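# Bag three colored balls, leave white ball in pan

## Task

Get the orange, blue and green balls completely into the bag so each sits between its two layers; each ball left out lowers the result. It fails outright if any corner of the bag's opening droops far past the table edge. Balls only count if, at the end, the white ball rests in the upright pan on an uncluttered table and the whole bag lies on the table, with no part past the edge or inside the pan. A ball that is still gripped, or in contact with fingers closed snugly around it, is not counted; neither is one that drops by more than about a fingernail's thickness when a lifted edge of the bag is lowered. Anything that stays in place only because the robot is holding it is not counted.

## Robot and tools

Robot: two arms, left_arm and right_arm, each with six joints and a two-finger gripper. Do not let the arms collide or shove each other, and do not knock or place anything off the table. Occasionally an outside tug may hit a held part or push a loose object.

Frame: one shared scene frame for both arms. Origin on the tabletop midway between the arms, +z up, +x out across the table, left_arm on the +y side. The arm names are not image sides. Printed gripper positions are metres, orientation is a wxyz quaternion; the printed hand position can drift from the truth, more so when the arm is stretched far. The gripper's fingers point along its own +z and close along its own y; the reported position is the spot between the pads, roughly 1 cm short of the tips.

Row layout: every command row is 14 numbers, always for both arms even if one is idle: left_arm's six joints then its opening, then right_arm's six joints then its opening. Joint order for each arm (also used in every per-joint result list): wrist pitch, shoulder, waist, wrist roll, wrist yaw, elbow. Joint values are absolute target angles in radians, not offsets. Stated ranges: waist -2.618 to 3.054, shoulder 0.000 to 3.142, elbow 0.000 to 3.142, wrist pitch -1.571 to 1.571, wrist yaw -1.571 to 1.571, wrist roll -2.094 to 2.094. True ends may differ by up to 0.036 rad; a target beyond a stated end by more than 0.036 and farther out than the current angle is rejected; one merely past the real end is clipped, and the result may say "joint sent to its limit". Opening is from -1 (closed) to +1 (fully open), an absolute value on the grip_measured scale. Optionally 12 extra numbers from 0 to 1 may follow: stiffness scales for left_arm's six joints then right_arm's six, same joint order; they persist until changed.

execute_actions(actions): a list of actions; each action is a list of up to 15 rows, one per 1/30 s step; if fewer rows are given the last is repeated to fill 15 steps. An empty list just reports state and images.

move(target, speed, blocking): target is one absolute row as above. All joints of both arms travel so they finish together, so the hand traces a curve. speed (rad/s, 0.01 to 2, default 0.5) caps the joint with the longest trip; path length is held between 0.5 and 10 s. It does not avoid obstacles or the other arm. Faster motion means harder impacts; aiming past a contact presses harder. The result adds a move: line giving the ending (done, off_target, moving, held, fault), limits=held or limits=none, and each arm's joint farthest from target. With blocking=false you get a reply after 0.5 s while motion continues; before sending new rows or moves, call wait or stop until a result shows the move has ended.

wait(seconds): 0 to 10; the arms keep their last commands; returns early when a running move ends. stop(): brakes a running move (needs some room; fingers keep going). zoom_image(camera, region): region [x0, y0, x1, y1] in pixels of that camera's latest image, at most 504 by 504. finished_scene(scene): ends the scene irreversibly after the last command is held; scene is 1 and optional.

Motion limits: each step, a joint's target is kept within a lead of its measured angle: waist 0.202, shoulder 0.258, elbow 0.238, wrist pitch 0.573, wrist yaw and roll 0.522 rad. If targets would put the gripper over 70 mm from where it is, all are scaled back. So big jumps take several actions; an action that ends unfinished may not complete on its own, so command the remainder. To freeze a joint, resend its value from the Joint targets line. "joint command not followed" means a clearance check altered targets on some steps.

Results: state line with each gripper's pose; Joint positions and Joint velocities per arm in the joint order above plus finger-pad gap in metres (0.094 open); Joint targets (what joints are being driven to now); grip_measured on the command scale; joint torques (noisy, offset, not zero in free air); step readings for action calls, where HELD with an arm label marks steps held back. Possible lines: FAULT, MOTOR HOT (75 °C), OVER-TEMPERATURE FAULT (90 °C stops the arm 10 s; 100 °C makes the arm drop everything and fall).

Gripping: command roughly 0.03 below grip_measured for a firm hold, less for a gentle one. Readings may be off by about 1 mm. Pad force tops out near 50 to 62 N, less on very thin parts, with a brief spike at first contact. Holding loads heats motors, so do not hold longer than needed.

Cameras: cam_head_left, cam_head_right, cam_high, cam_left_wrist, cam_right_wrist, each 504x504, in that order. Calibration with intrinsics and world-to-camera transforms is supplied; fixed cameras can be off by a couple of degrees and millimetres, and wrist camera poses follow their arm's joint readings.

Avoid: drops, slams, hard hits and very hard pushes; arm-to-arm contact; anything leaving the table; leaving balls held at the end.

Each tool is called after "Request:" in YAML: its name, and indented under it one key for each argument.

## Session

Request:
execute_actions:
  actions: []

Scene clock: 0.00 s.
left_arm: end_effector_position=(+0.3974, +0.3532, +0.3980) grip_measured=+1.000 end_effector_quat_wxyz=(+0.699, -0.035, +0.714, +0.032) | right_arm: end_effector_position=(+0.3423, -0.3094, +0.3997) grip_measured=+1.000 end_effector_quat_wxyz=(+0.700, +0.020, +0.714, -0.018)
Joint names: [wrist pitch, shoulder, waist, wrist roll, wrist yaw, elbow]
Joint positions: left_arm=[-0.005  1.047  0.016 -0.003  0.014  1.031  0.094] | right_arm=[-0.005  1.054 -0.007  0.002  0.006  1.04   0.094]
Joint velocities: left_arm=[-0.007  0.007 -0.002  0.007  0.037 -0.002  0.   ] | right_arm=[-0.037 -0.002 -0.007 -0.022  0.066  0.002  0.   ]
Joint torques (N m, as the arm reports them, + toward a larger angle): no reading
Motor temperatures (°C, as the motors report them): left_arm=[25 25 28 28 27 24] | right_arm=[24 25 26 26 26 28]
Joint targets: left_arm=[-0.007 1.041 0.016 -0.004 0.014 1.039] | right_arm=[0.002 1.047 -0.007 0.001 0.006 1.053]
Joint stiffness scale: left_arm=[1. 1. 1. 1. 1. 1.] | right_arm=[1. 1. 1. 1. 1. 1.]

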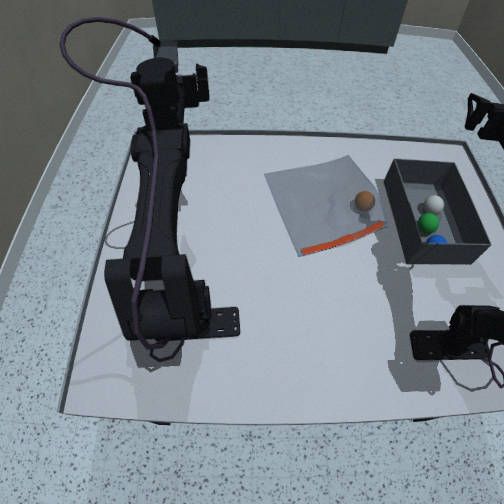

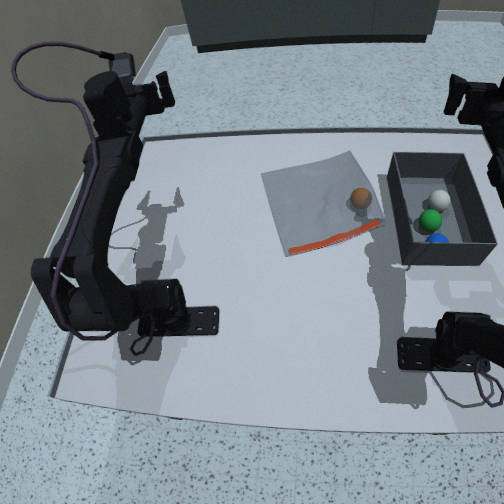

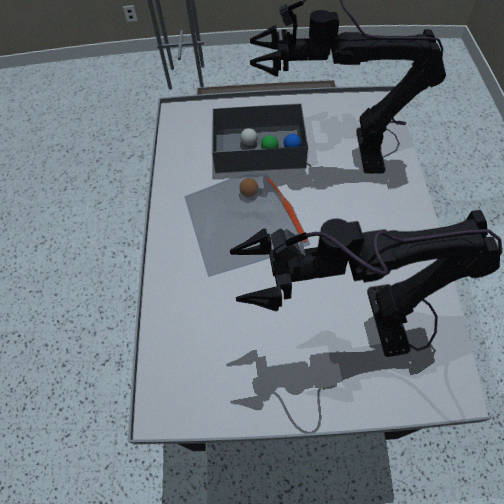

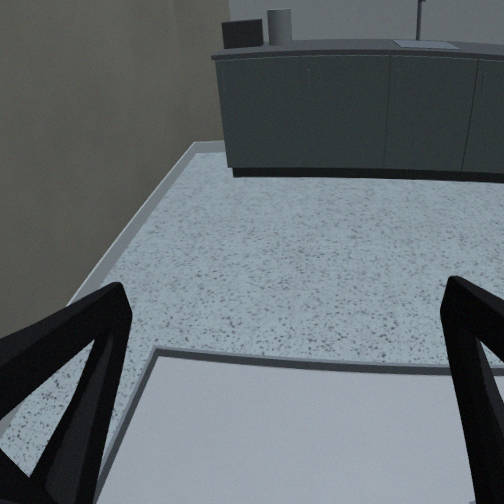

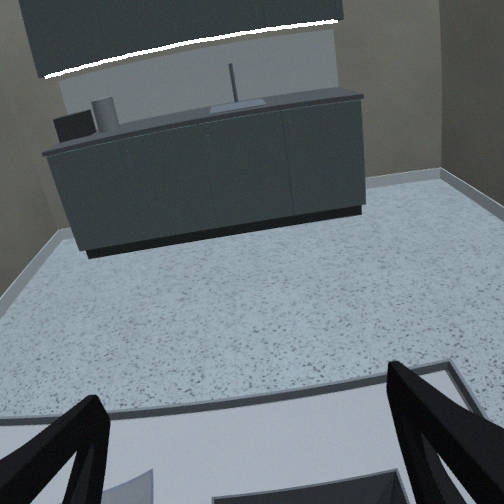

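Request:
zoom_image:
  camera: "cam_head_right"
  region: [240, 130, 504, 290]

Request:
zoom_image:
  camera: "cam_high"
  region: [160, 90, 340, 290]

Region (240, 130, 504, 290) of cam_head_right's 504x504 image, scaled by 1.909, with more detail than that image has; it fills the top 305 rows of this view, and the rest is white.

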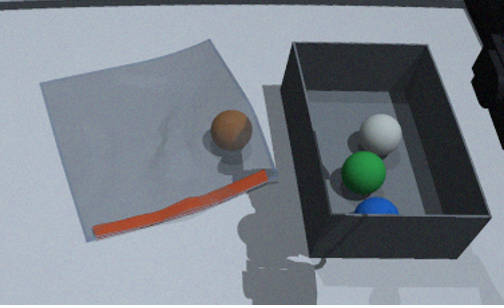

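Region (160, 90, 340, 290) of cam_high's 504x504 image, scaled by 2.520, with more detail than that image has; it fills the left 454 columns of this view, and the rest is white.

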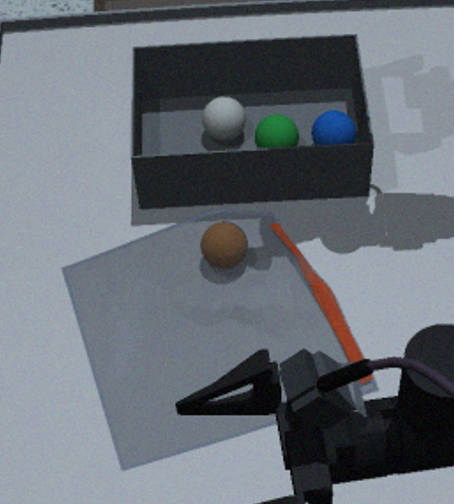

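Request:
move:
  target: [-1.0,1.5,-0.5,0,0,1.4,1, -1.2,1.7,0.0,0,0,1.5,1]
  speed: 0.8

Scene clock: 21.50 s.
left_arm: end_effector_position=(+0.3511, +0.1724, +0.1885) grip_measured=+1.000 end_effector_quat_wxyz=(+0.224, +0.192, +0.954, -0.049) | right_arm: end_effector_position=(+0.2983, -0.3073, +0.1322) grip_measured=+1.000 end_effector_quat_wxyz=(+0.066, +0.025, +0.998, -0.005)
Joint names: [wrist pitch, shoulder, waist, wrist roll, wrist yaw, elbow]
Joint positions: left_arm=[-0.982  1.499 -0.492 -0.003  0.006  1.373  0.094] | right_arm=[-1.193  1.705 -0.007  0.002  0.006  1.458  0.094]
Joint velocities: left_arm=[ 0.022  0.002 -0.007  0.037 -0.051 -0.002  0.   ] | right_arm=[ 0.007 -0.002 -0.012  0.007 -0.051  0.027  0.   ]
Joint torques (N m, as the arm reports them, + toward a larger angle): left_arm=[ 0.8  -7.08 -0.55  0.03 -0.03  8.06] | right_arm=[ 0.96 -6.6   0.48 -0.05 -0.07  7.78]
Motor temperatures (°C, as the motors report them): left_arm=[28 26 28 28 27 26] | right_arm=[28 25 26 26 26 30]
Joint targets: left_arm=[-1.000 1.500 -0.500 0.000 -0.000 1.400] | right_arm=[-1.200 1.700 0.000 -0.000 -0.000 1.500]
Joint stiffness scale: left_arm=[1. 1. 1. 1. 1. 1.] | right_arm=[1. 1. 1. 1. 1. 1.]
move: off_target (left_arm, right_arm); limits=none; left_arm: farthest joint: the elbow, 0.027 radians from its target (0.369 radians at the start); right_arm: farthest joint: the elbow, 0.042 radians from its target (0.460 radians at the start)
camera_calibration (this result's frames):
cam_left_wrist: T_world_to_cam=[[-0.41019, -0.906716, -0.0980314, 0.322202], [-0.905897, 0.392669, 0.158621, 0.237064], [-0.105331, 0.153871, -0.982461, 0.302119], [0, 0, 0, 1]] pos_world=[0.378742, 0.152571, 0.290803]
cam_right_wrist: T_world_to_cam=[[-0.199259, -0.979911, 0.00840985, -0.244846], [-0.927217, 0.191307, 0.321979, 0.348055], [-0.31712, 0.0563594, -0.946709, 0.352722], [0, 0, 0, 1]] pos_world=[0.38579, -0.326392, 0.223918]

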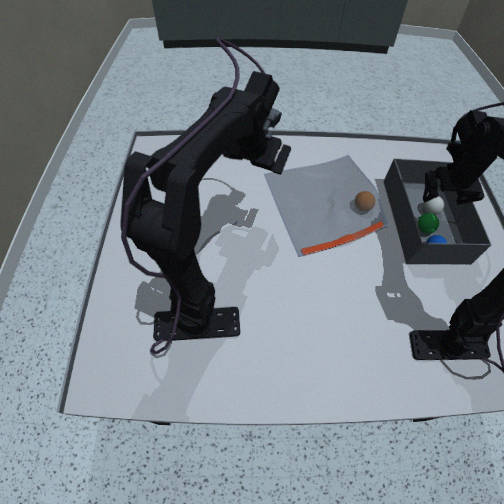

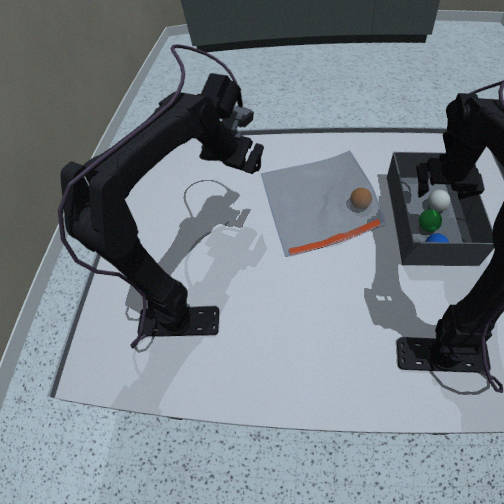

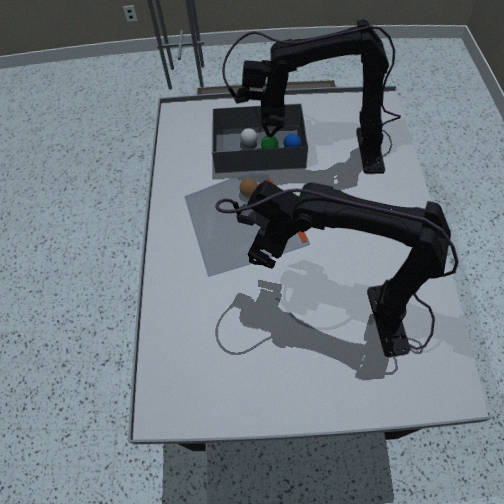

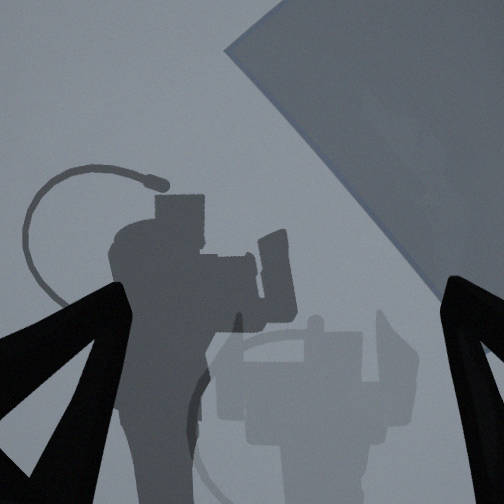

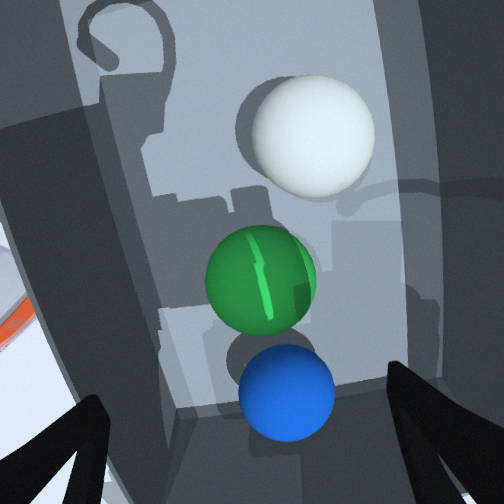

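Request:
move:
  target: [-1.0,1.5,-0.2,0,0,1.4,1, 0.35,0.95,0.6,0,0,0.30,1]
  speed: 0.8

Scene clock: 48.80 s.
left_arm: end_effector_position=(+0.3769, +0.2708, +0.1884) grip_measured=+1.000 end_effector_quat_wxyz=(+0.229, +0.056, +0.972, -0.016) | right_arm: end_effector_position=(+0.2463, -0.1155, +0.1546) grip_measured=+1.000 end_effector_quat_wxyz=(+0.562, -0.217, +0.783, +0.156)
Joint names: [wrist pitch, shoulder, waist, wrist roll, wrist yaw, elbow]
Joint positions: left_arm=[-0.983  1.499 -0.211 -0.003  0.005  1.373  0.094] | right_arm=[0.332 0.971 0.588 0.002 0.004 0.313 0.094]
Joint velocities: left_arm=[ 0.007 -0.012 -0.002  0.007  0.007 -0.007  0.   ] | right_arm=[-0.051  0.002  0.007  0.022  0.007 -0.032  0.   ]
Joint torques (N m, as the arm reports them, + toward a larger angle): left_arm=[ 0.82 -7.04  0.67  0.02 -0.02  8.08] | right_arm=[ 2.69 -2.92  0.85 -0.05 -0.05  5.06]
Motor temperatures (°C, as the motors report them): left_arm=[27 26 28 28 27 27] | right_arm=[26 26 26 26 26 30]
Joint targets: left_arm=[-1.000 1.500 -0.200 -0.000 0.000 1.400] | right_arm=[0.350 0.950 0.600 -0.000 -0.000 0.300]
Joint stiffness scale: left_arm=[1. 1. 1. 1. 1. 1.] | right_arm=[1. 1. 1. 1. 1. 1.]
move: off_target (left_arm, right_arm); limits=none; left_arm: farthest joint: the elbow, 0.027 radians from its target (0.027 radians at the start); right_arm: farthest joint: the shoulder, 0.021 radians from its target (0.755 radians at the start)
camera_calibration (this result's frames):
cam_left_wrist: T_world_to_cam=[[-0.142068, -0.984891, -0.0990306, 0.342334], [-0.979242, 0.125227, 0.159384, 0.321741], [-0.144575, 0.119618, -0.982237, 0.313635], [0, 0, 0, 1]] pos_world=[0.409041, 0.259354, 0.290684]
cam_right_wrist: T_world_to_cam=[[0.45198, -0.881976, -0.133539, -0.194565], [-0.675529, -0.240659, -0.696953, 0.301641], [0.582559, 0.405218, -0.704574, 0.127825], [0, 0, 0, 1]] pos_world=[0.217241, -0.150807, 0.27431]

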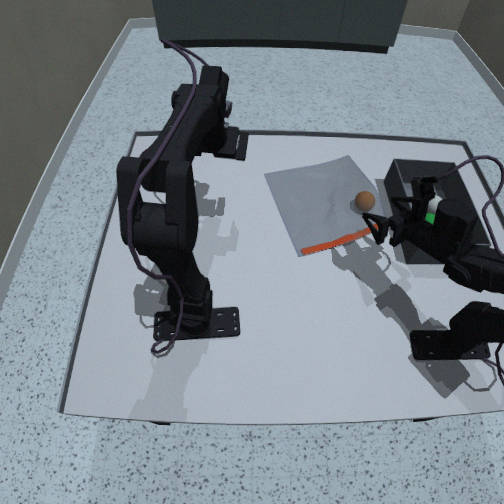

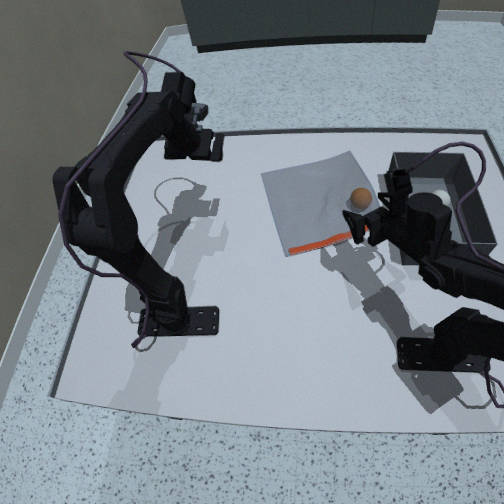

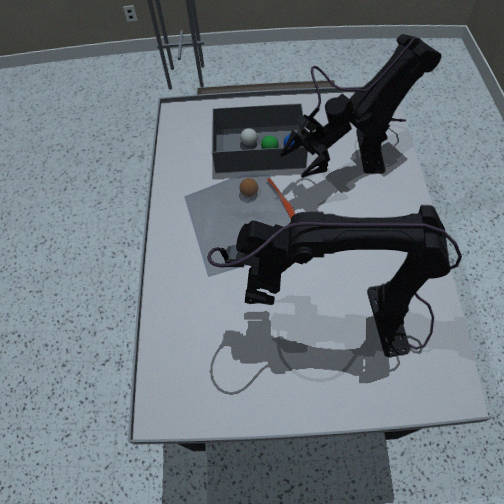

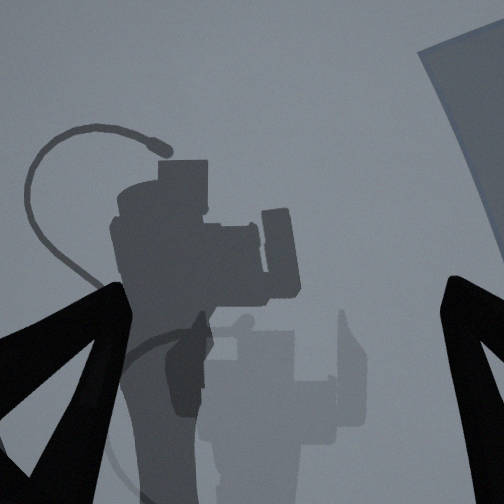

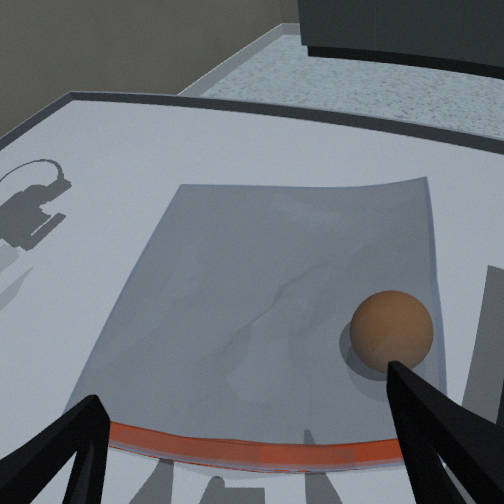

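Request:
zoom_image:
  camera: "cam_right_wrist"
  region: [250, 250, 504, 504]

Request:
zoom_image:
  camera: "cam_high"
  region: [210, 160, 310, 230]

Region (250, 250, 504, 504) of cam_right_wrist's 504x504 image, scaled by 1.984, with more detail than that image has.

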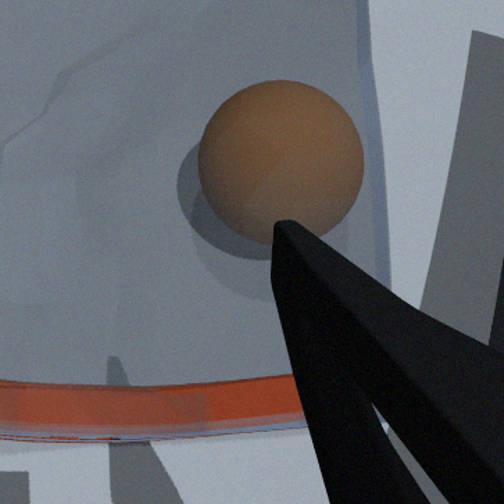

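Region (210, 160, 310, 230) of cam_high's 504x504 image, scaled by 5.040, with more detail than that image has; it fills the top 353 rows of this view, and the rest is white.

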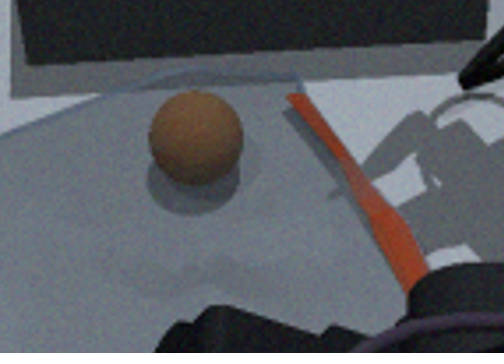

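Request:
move:
  target: [-1.0,1.5,-0.2,0,0,1.4,1, 1.0,1.4,0.7,1.57,0,0.15,0]
  speed: 0.8

Scene clock: 81.90 s.
left_arm: end_effector_position=(+0.3769, +0.2708, +0.1884) grip_measured=+1.000 end_effector_quat_wxyz=(+0.229, +0.056, +0.972, -0.016) | right_arm: end_effector_position=(+0.2414, -0.0773, +0.1088) grip_measured=+0.003 end_effector_quat_wxyz=(+0.276, +0.352, +0.704, +0.551)
Joint names: [wrist pitch, shoulder, waist, wrist roll, wrist yaw, elbow]
Joint positions: left_arm=[-0.983  1.499 -0.211 -0.003  0.005  1.373  0.094] | right_arm=[0.984 1.394 0.687 1.571 0.004 0.169 0.047]
Joint velocities: left_arm=[-0.037  0.007  0.002 -0.007  0.022 -0.002  0.   ] | right_arm=[ 0.007  0.007  0.012 -0.022 -0.007 -0.002  0.001]
Joint torques (N m, as the arm reports them, + toward a larger angle): left_arm=[ 0.82 -7.03  0.72  0.03 -0.02  8.12] | right_arm=[ 2.69 -2.43  0.88 -0.04 -0.05  3.09]
Motor temperatures (°C, as the motors report them): left_arm=[27 27 28 28 27 27] | right_arm=[31 25 26 26 26 30]
Joint targets: left_arm=[-1.000 1.500 -0.200 -0.000 -0.000 1.400] | right_arm=[1.000 1.400 0.700 1.570 0.000 0.150]
Joint stiffness scale: left_arm=[1. 1. 1. 1. 1. 1.] | right_arm=[1. 1. 1. 1. 1. 1.]
move: off_target (left_arm); limits=none; left_arm: farthest joint: the elbow, 0.027 radians from its target (0.027 radians at the start); right_arm: farthest joint: the elbow, 0.019 radians from its target (0.163 radians at the start)
camera_calibration (this result's frames):
cam_left_wrist: T_world_to_cam=[[-0.142068, -0.984891, -0.0990306, 0.342334], [-0.979242, 0.125227, 0.159384, 0.321741], [-0.144575, 0.119618, -0.982237, 0.313635], [0, 0, 0, 1]] pos_world=[0.409041, 0.259354, 0.290684]
cam_right_wrist: T_world_to_cam=[[-0.294377, -0.0371091, -0.954969, 0.170048], [-0.847475, 0.472003, 0.2429, 0.269894], [0.441734, 0.880816, -0.170396, 0.0955836], [0, 0, 0, 1]] pos_world=[0.236564, -0.205272, 0.11312]

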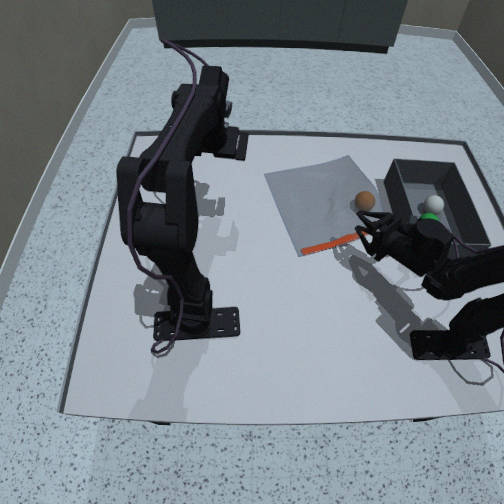

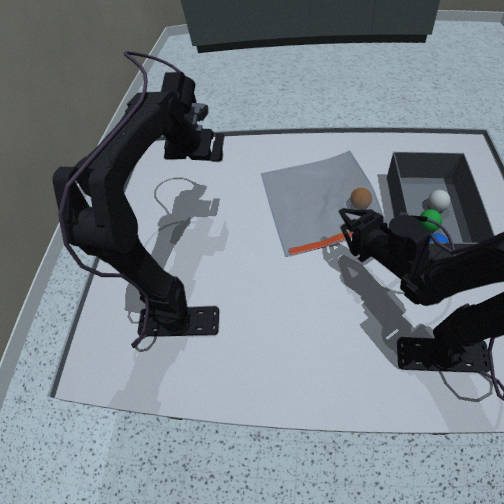

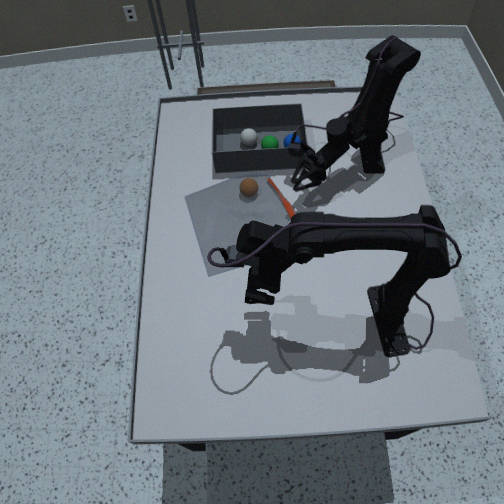

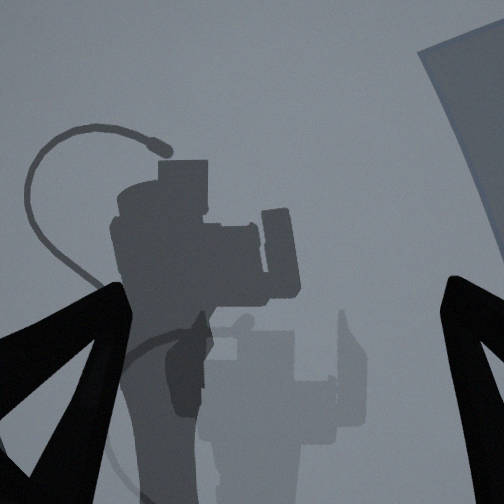

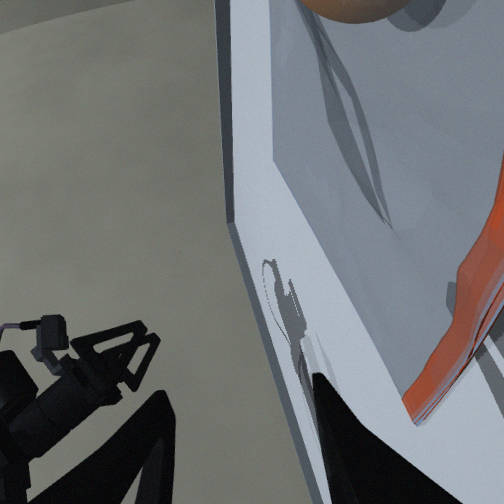

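Request:
move:
  target: [-1.0,1.5,-0.2,0,0,1.4,1, 1.2,1.6,0.62,-1.6,0,0.08,0]
  speed: 1.2

Scene clock: 88.10 s.
left_arm: end_effector_position=(+0.3769, +0.2708, +0.1884) grip_measured=+1.000 end_effector_quat_wxyz=(+0.229, +0.056, +0.972, -0.016) | right_arm: end_effector_position=(+0.2427, -0.0997, +0.0683) grip_measured=+0.003 end_effector_quat_wxyz=(-0.517, +0.717, -0.370, +0.287)
Joint names: [wrist pitch, shoulder, waist, wrist roll, wrist yaw, elbow]
Joint positions: left_arm=[-0.983  1.499 -0.211 -0.003  0.005  1.373  0.094] | right_arm=[ 1.184  1.593  0.633 -1.601  0.004  0.103  0.047]
Joint velocities: left_arm=[ 0.051 -0.002  0.012 -0.022 -0.081 -0.012  0.   ] | right_arm=[ 0.007 -0.007 -0.002 -0.037 -0.081 -0.007 -0.001]
Joint torques (N m, as the arm reports them, + toward a larger angle): left_arm=[ 0.83 -7.07  0.71  0.03 -0.03  8.07] | right_arm=[ 2.68 -2.77 -0.85 -0.02 -0.05  1.79]
Motor temperatures (°C, as the motors report them): left_arm=[27 27 28 28 27 27] | right_arm=[31 25 26 26 26 29]
Joint targets: left_arm=[-1.000 1.500 -0.200 0.000 0.000 1.400] | right_arm=[1.200 1.600 0.620 -1.600 0.000 0.080]
Joint stiffness scale: left_arm=[1. 1. 1. 1. 1. 1.] | right_arm=[1. 1. 1. 1. 1. 1.]
move: off_target (left_arm, right_arm); limits=none; left_arm: farthest joint: the elbow, 0.027 radians from its target (0.027 radians at the start); right_arm: farthest joint: the elbow, 0.023 radians from its target (0.089 radians at the start)
camera_calibration (this result's frames):
cam_left_wrist: T_world_to_cam=[[-0.142068, -0.984891, -0.0990306, 0.342334], [-0.979242, 0.125227, 0.159384, 0.321741], [-0.144575, 0.119618, -0.982237, 0.313635], [0, 0, 0, 1]] pos_world=[0.409041, 0.259354, 0.290684]
cam_right_wrist: T_world_to_cam=[[0.296516, 0.0569501, 0.953328, -0.133377], [0.113046, -0.993296, 0.0241768, -0.0727803], [0.948314, 0.100601, -0.300966, -0.0839234], [0, 0, 0, 1]] pos_world=[0.127362, -0.0562538, 0.103653]

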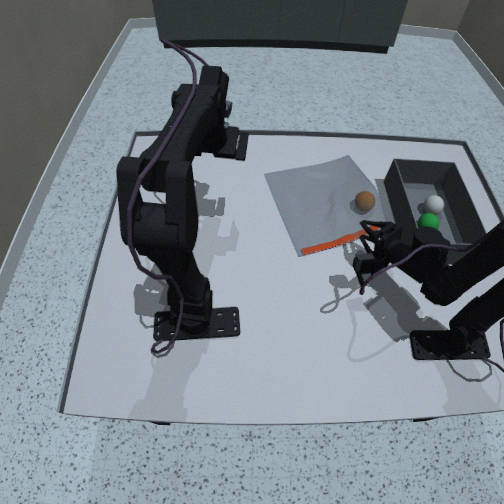

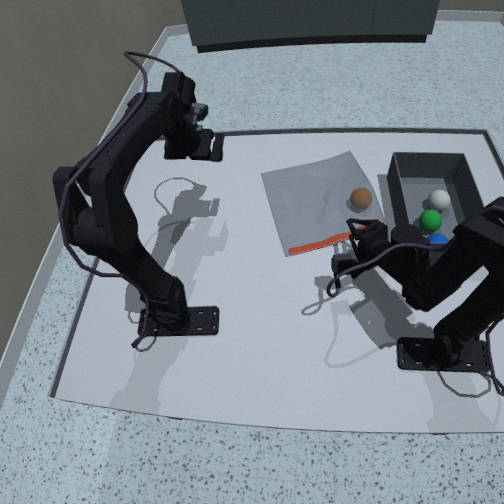

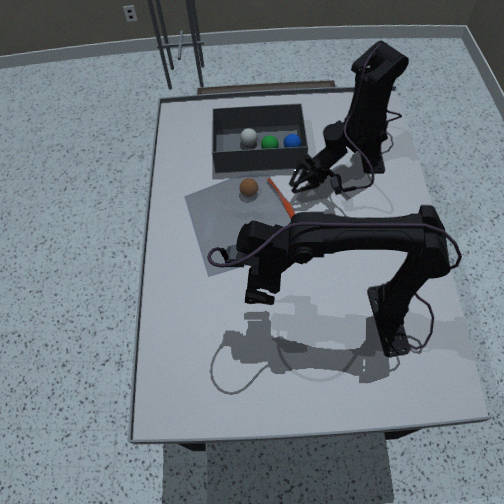

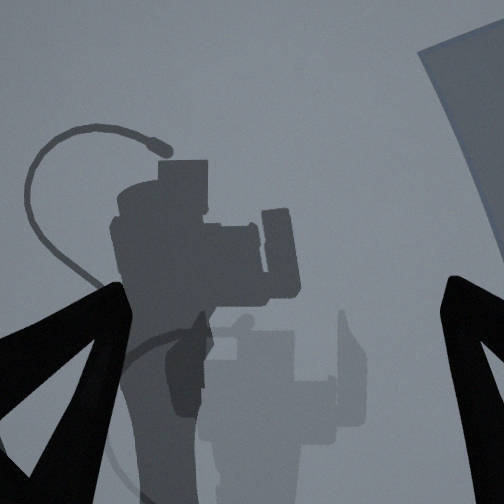

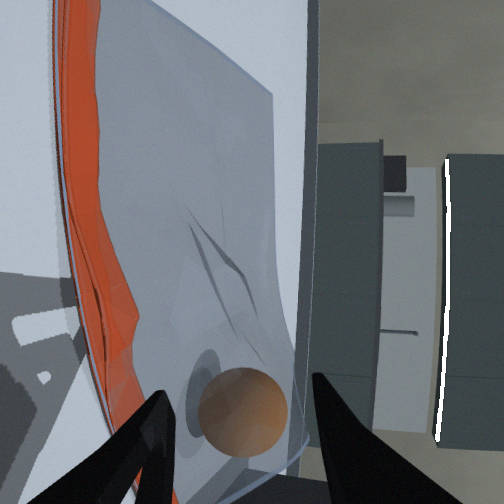

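Request:
move:
  target: [-0.99,2.17,-0.547,0,0,1.79,-0.3, 0.35,0.95,0.5,0,0,0.5,1]
  speed: 0.8

Scene clock: 103.73 s.
left_arm: end_effector_position=(+0.4326, +0.1137, +0.0474) grip_measured=-0.297 end_effector_quat_wxyz=(+0.084, +0.220, +0.972, -0.021) | right_arm: end_effector_position=(+0.2787, -0.1275, +0.2327) grip_measured=+1.000 end_effector_quat_wxyz=(+0.635, -0.178, +0.737, +0.149)
Joint names: [wrist pitch, shoulder, waist, wrist roll, wrist yaw, elbow]
Joint positions: left_arm=[-0.983  2.175 -0.541 -0.003  0.004  1.76   0.033] | right_arm=[ 0.354  0.967  0.512 -0.005  0.004  0.462  0.094]
Joint velocities: left_arm=[ 0.007 -0.002  0.007 -0.022 -0.081 -0.002 -0.001] | right_arm=[-0.081  0.002  0.002 -0.037 -0.081  0.007  0.   ]
Joint torques (N m, as the arm reports them, + toward a larger angle): left_arm=[  0.44 -13.49  -0.41   0.02  -0.02   7.83] | right_arm=[ 2.47 -2.85 -0.84  0.02 -0.05  8.49]
Motor temperatures (°C, as the motors report them): left_arm=[27 27 28 28 27 28] | right_arm=[32 25 26 26 26 29]
Joint targets: left_arm=[-0.990 2.170 -0.547 0.000 -0.000 1.790] | right_arm=[0.350 0.950 0.500 -0.000 -0.000 0.500]
Joint stiffness scale: left_arm=[1. 1. 1. 1. 1. 1.] | right_arm=[1. 1. 1. 1. 1. 1.]
move: off_target (left_arm, right_arm); limits=none; left_arm: farthest joint: the elbow, 0.030 radians from its target (0.417 radians at the start); right_arm: farthest joint: the elbow, 0.038 radians from its target (0.397 radians at the start)
camera_calibration (this result's frames):
cam_left_wrist: T_world_to_cam=[[-0.478327, -0.873756, -0.0880548, 0.313858], [-0.807722, 0.398379, 0.434603, 0.300109], [-0.344657, 0.279006, -0.896307, 0.266321], [0, 0, 0, 1]] pos_world=[0.484321, 0.0803733, 0.135914]
cam_right_wrist: T_world_to_cam=[[0.407261, -0.902911, -0.137445, -0.198683], [-0.57114, -0.134346, -0.809784, 0.385742], [0.712698, 0.408293, -0.570402, 0.101787], [0, 0, 0, 1]] pos_world=[0.228686, -0.169129, 0.343119]

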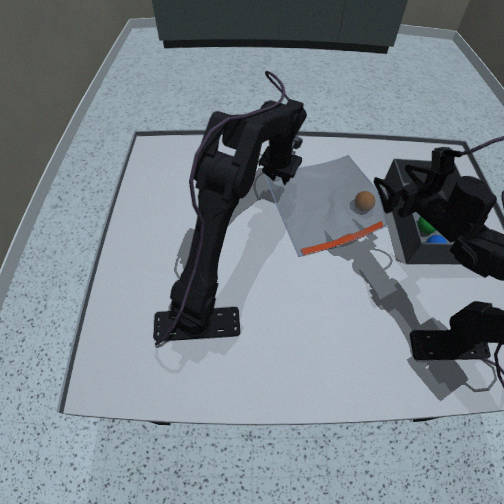

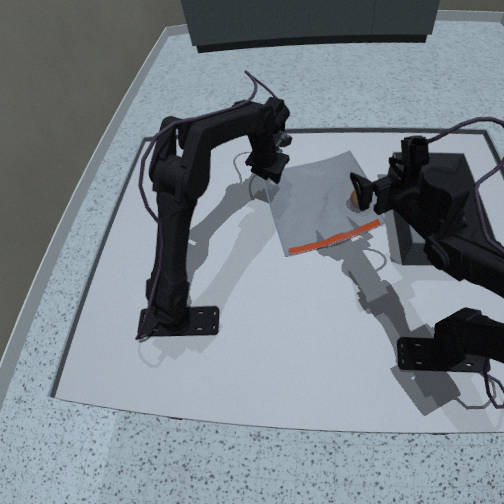

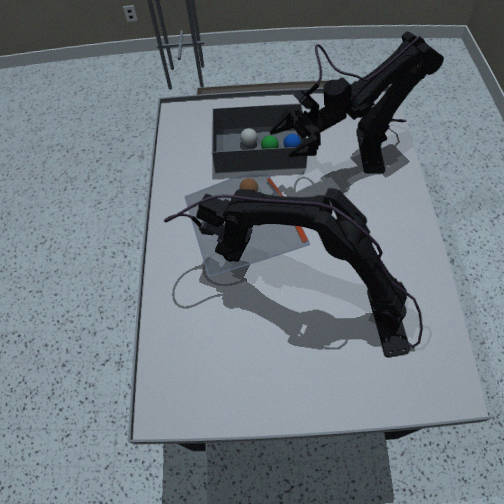

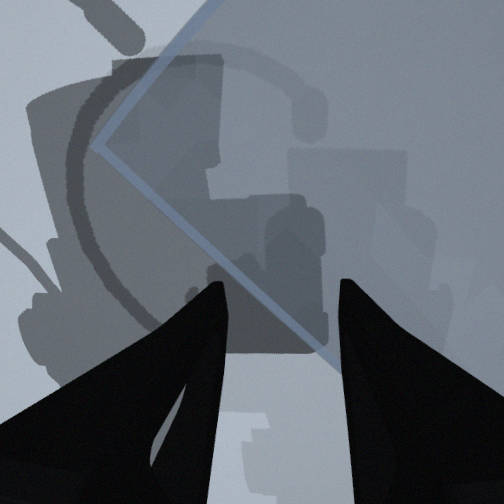

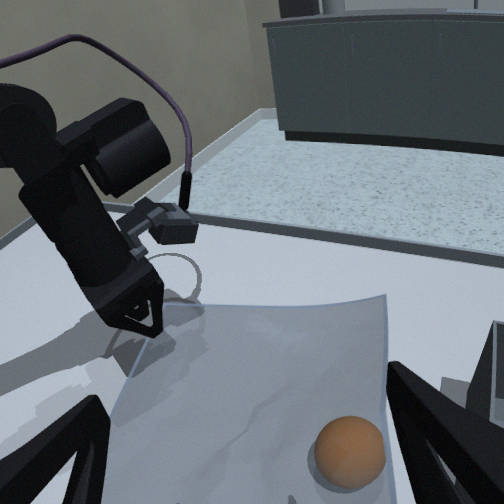

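Request:
move:
  target: [-0.87,2.2,-0.56,0,0,1.68,-0.3, 0.35,0.95,0.5,0,0,0.5,1]
  speed: 0.2

Scene clock: 107.97 s.
left_arm: end_effector_position=(+0.4310, +0.1100, +0.0195) grip_measured=-0.297 end_effector_quat_wxyz=(+0.084, +0.224, +0.971, -0.022) | right_arm: end_effector_position=(+0.2787, -0.1275, +0.2327) grip_measured=+1.000 end_effector_quat_wxyz=(+0.635, -0.177, +0.737, +0.149)
Joint names: [wrist pitch, shoulder, waist, wrist roll, wrist yaw, elbow]
Joint positions: left_arm=[-0.886  2.201 -0.55  -0.003  0.004  1.689  0.033] | right_arm=[ 0.354  0.967  0.512 -0.004  0.004  0.462  0.094]
Joint velocities: left_arm=[-0.051 -0.007 -0.022  0.022 -0.037  0.007 -0.001] | right_arm=[ 0.007  0.002 -0.002 -0.037 -0.037  0.002  0.   ]
Joint torques (N m, as the arm reports them, + toward a larger angle): left_arm=[  0.63 -13.39  -0.72   0.03  -0.03   4.86] | right_arm=[ 2.47 -2.83 -0.82  0.02 -0.05  8.5 ]
Motor temperatures (°C, as the motors report them): left_arm=[27 28 28 28 27 27] | right_arm=[32 25 26 26 26 30]
Joint targets: left_arm=[-0.870 2.200 -0.560 -0.000 0.000 1.680] | right_arm=[0.350 0.950 0.500 -0.000 0.000 0.500]
Joint stiffness scale: left_arm=[1. 1. 1. 1. 1. 1.] | right_arm=[1. 1. 1. 1. 1. 1.]
move: off_target (right_arm); limits=none; left_arm: farthest joint: the wrist pitch, 0.016 radians from its target (0.113 radians at the start); right_arm: farthest joint: the elbow, 0.038 radians from its target (0.038 radians at the start)
camera_calibration (this result's frames):
cam_left_wrist: T_world_to_cam=[[-0.485975, -0.869526, -0.0880548, 0.310216], [-0.804195, 0.405451, 0.434603, 0.310197], [-0.342196, 0.282019, -0.896307, 0.240397], [0, 0, 0, 1]] pos_world=[0.482479, 0.0761748, 0.107973]
cam_right_wrist: T_world_to_cam=[[0.407186, -0.902888, -0.137818, -0.198572], [-0.571285, -0.134041, -0.809732, 0.38581], [0.712624, 0.408445, -0.570386, 0.101822], [0, 0, 0, 1]] pos_world=[0.228702, -0.169163, 0.343114]

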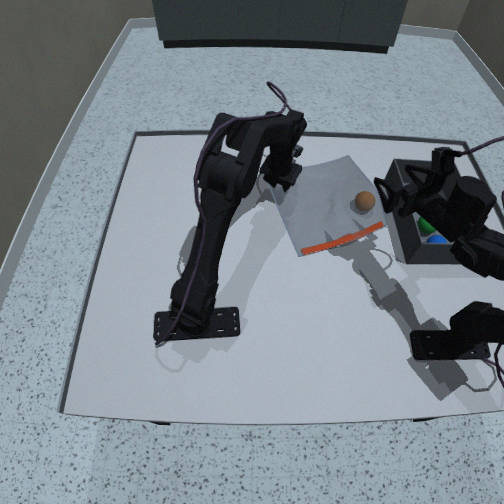

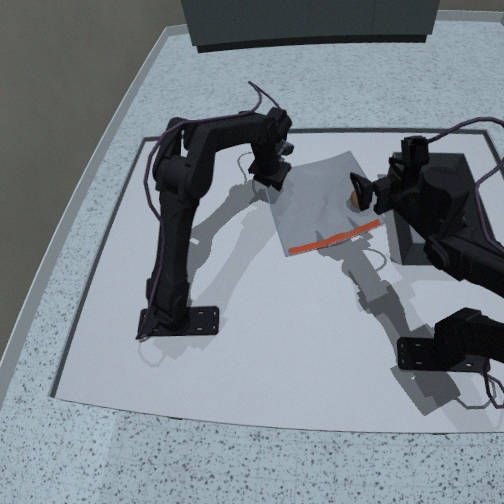

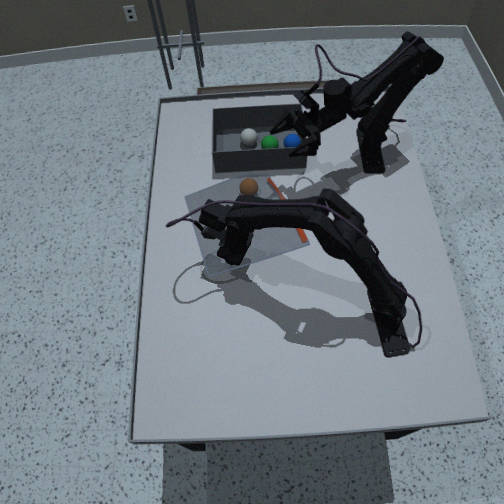

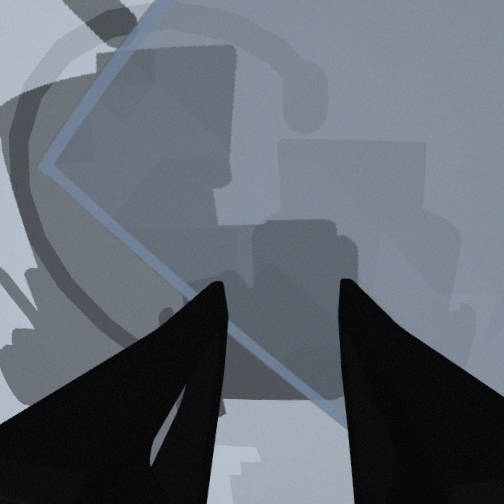

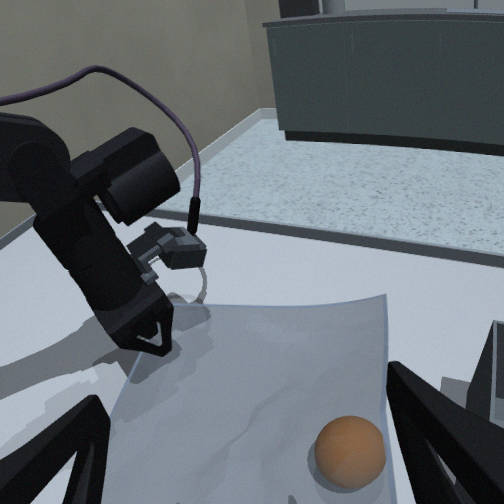

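Request:
move:
  target: [-0.87,2.225,-0.56,0,0,1.68,-0.3, 0.35,0.95,0.5,0,0,0.5,1]
  speed: 0.05

Scene clock: 112.37 s.
left_arm: end_effector_position=(+0.4293, +0.1108, +0.0105) grip_measured=-0.297 end_effector_quat_wxyz=(+0.074, +0.224, +0.971, -0.020) | right_arm: end_effector_position=(+0.2787, -0.1275, +0.2326) grip_measured=+1.000 end_effector_quat_wxyz=(+0.634, -0.177, +0.737, +0.149)
Joint names: [wrist pitch, shoulder, waist, wrist roll, wrist yaw, elbow]
Joint positions: left_arm=[-0.885  2.222 -0.55  -0.003  0.004  1.689  0.033] | right_arm=[ 0.354  0.967  0.512 -0.004  0.004  0.462  0.094]
Joint velocities: left_arm=[-0.007 -0.002 -0.007 -0.022  0.037 -0.012  0.   ] | right_arm=[-0.11  -0.002 -0.022 -0.007 -0.11   0.002  0.   ]
Joint torques (N m, as the arm reports them, + toward a larger angle): left_arm=[  0.6  -13.04  -0.66   0.03  -0.02   4.86] | right_arm=[ 2.47 -2.84 -0.83  0.03 -0.05  8.49]
Motor temperatures (°C, as the motors report them): left_arm=[27 28 28 28 27 27] | right_arm=[32 25 26 26 26 30]
Joint targets: left_arm=[-0.870 2.225 -0.560 -0.000 0.000 1.680] | right_arm=[0.350 0.950 0.500 -0.000 -0.000 0.500]
Joint stiffness scale: left_arm=[1. 1. 1. 1. 1. 1.] | right_arm=[1. 1. 1. 1. 1. 1.]
move: off_target (right_arm); limits=none; left_arm: farthest joint: the wrist pitch, 0.015 radians from its target (0.016 radians at the start); right_arm: farthest joint: the elbow, 0.038 radians from its target (0.038 radians at the start)
camera_calibration (this result's frames):
cam_left_wrist: T_world_to_cam=[[-0.487503, -0.868774, -0.0870174, 0.309886], [-0.796455, 0.401645, 0.45204, 0.309361], [-0.357771, 0.289676, -0.887743, 0.237257], [0, 0, 0, 1]] pos_world=[0.482346, 0.0762402, 0.097745]
cam_right_wrist: T_world_to_cam=[[0.407139, -0.902911, -0.1378, -0.19858], [-0.57156, -0.134181, -0.809515, 0.385734], [0.71243, 0.408346, -0.570699, 0.101895], [0, 0, 0, 1]] pos_world=[0.228727, -0.16915, 0.343044]

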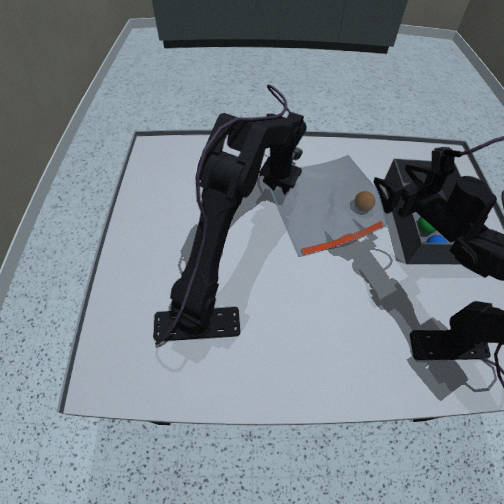

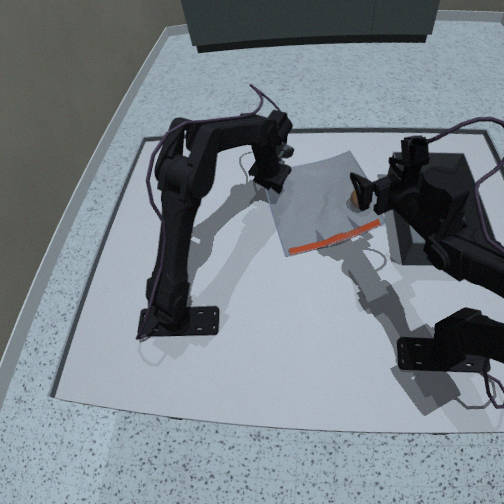

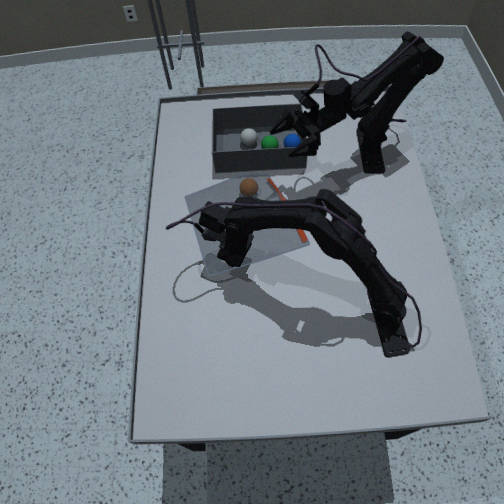

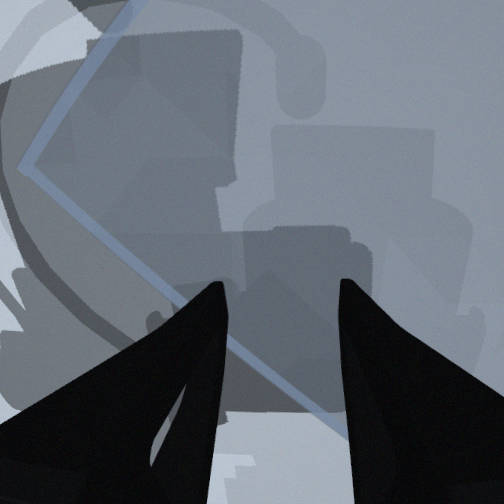

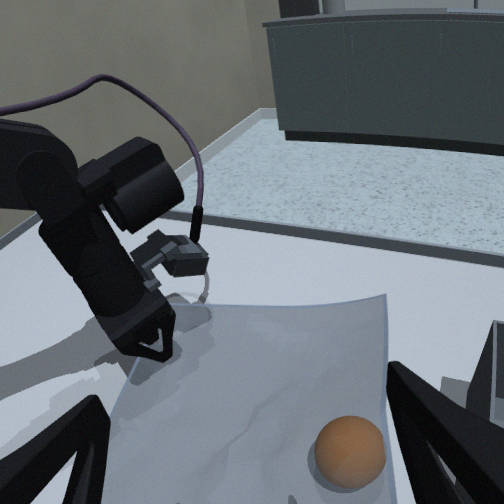

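Maybe just touching. Press a bit more.

Request:
move:
  target: [-0.87,2.245,-0.56,0,0,1.68,-0.3, 0.35,0.95,0.5,0,0,0.5,1]
  speed: 0.04

Scene clock: 116.90 s.
left_arm: end_effector_position=(+0.4291, +0.1109, +0.0095) grip_measured=-0.297 end_effector_quat_wxyz=(+0.073, +0.224, +0.972, -0.019) | right_arm: end_effector_position=(+0.2787, -0.1275, +0.2326) grip_measured=+1.000 end_effector_quat_wxyz=(+0.634, -0.177, +0.737, +0.149)
Joint names: [wrist pitch, shoulder, waist, wrist roll, wrist yaw, elbow]
Joint positions: left_arm=[-0.885  2.224 -0.55  -0.003  0.004  1.689  0.033] | right_arm=[ 0.354  0.967  0.512 -0.004  0.004  0.462  0.094]
Joint velocities: left_arm=[ 0.022  0.007 -0.022  0.037 -0.007  0.012 -0.003] | right_arm=[-0.037 -0.012  0.007 -0.037 -0.037 -0.007  0.   ]
Joint torques (N m, as the arm reports them, + toward a larger angle): left_arm=[  0.61 -11.38  -0.7    0.03  -0.01   4.81] | right_arm=[ 2.48 -2.84 -0.82  0.02 -0.05  8.49]
Motor temperatures (°C, as the motors report them): left_arm=[27 29 28 28 27 27] | right_arm=[32 25 26 26 26 31]
Joint targets: left_arm=[-0.870 2.245 -0.560 0.000 -0.000 1.680] | right_arm=[0.350 0.950 0.500 0.000 0.000 0.500]
Joint stiffness scale: left_arm=[1. 1. 1. 1. 1. 1.] | right_arm=[1. 1. 1. 1. 1. 1.]
move: off_target (left_arm, right_arm); limits=none; left_arm: farthest joint: the shoulder, 0.021 radians from its target (0.023 radians at the start); right_arm: farthest joint: the elbow, 0.038 radians from its target (0.038 radians at the start)
camera_calibration (this result's frames):
cam_left_wrist: T_world_to_cam=[[-0.487682, -0.868686, -0.0868931, 0.309851], [-0.795525, 0.401188, 0.454081, 0.309225], [-0.359593, 0.290572, -0.886713, 0.236926], [0, 0, 0, 1]] pos_world=[0.482302, 0.0762621, 0.0965959]
cam_right_wrist: T_world_to_cam=[[0.407064, -0.902888, -0.138173, -0.198469], [-0.571705, -0.133876, -0.809463, 0.385801], [0.712357, 0.408497, -0.570682, 0.101931], [0, 0, 0, 1]] pos_world=[0.228743, -0.169185, 0.343039]

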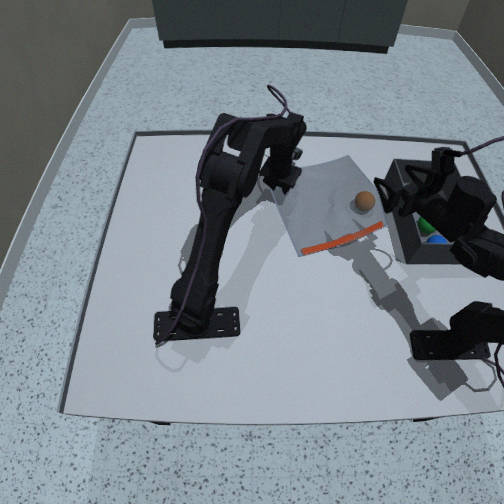

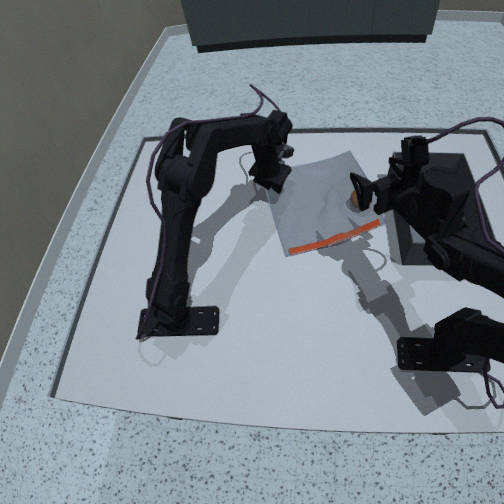

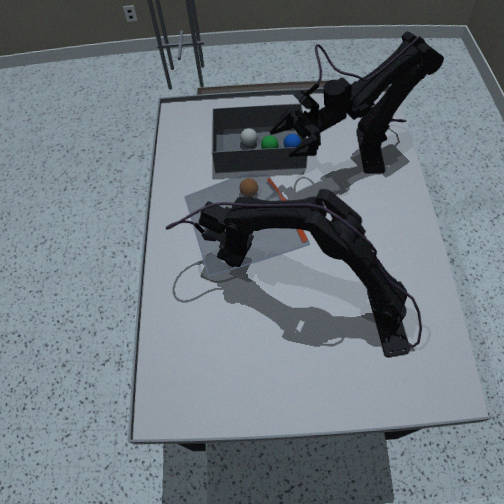

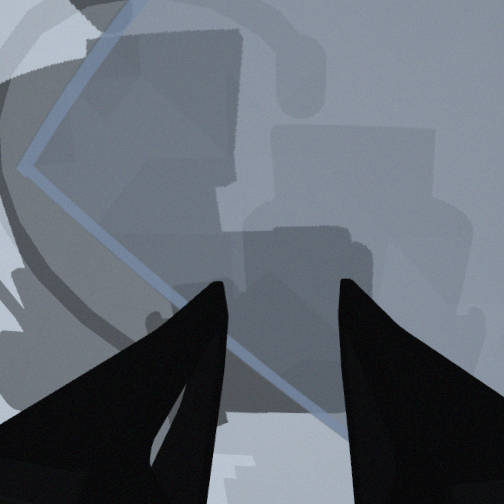

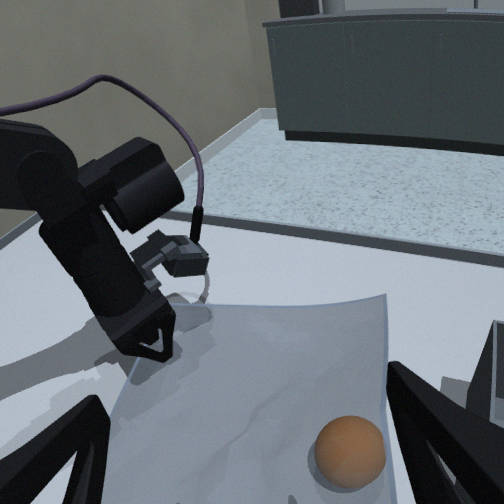

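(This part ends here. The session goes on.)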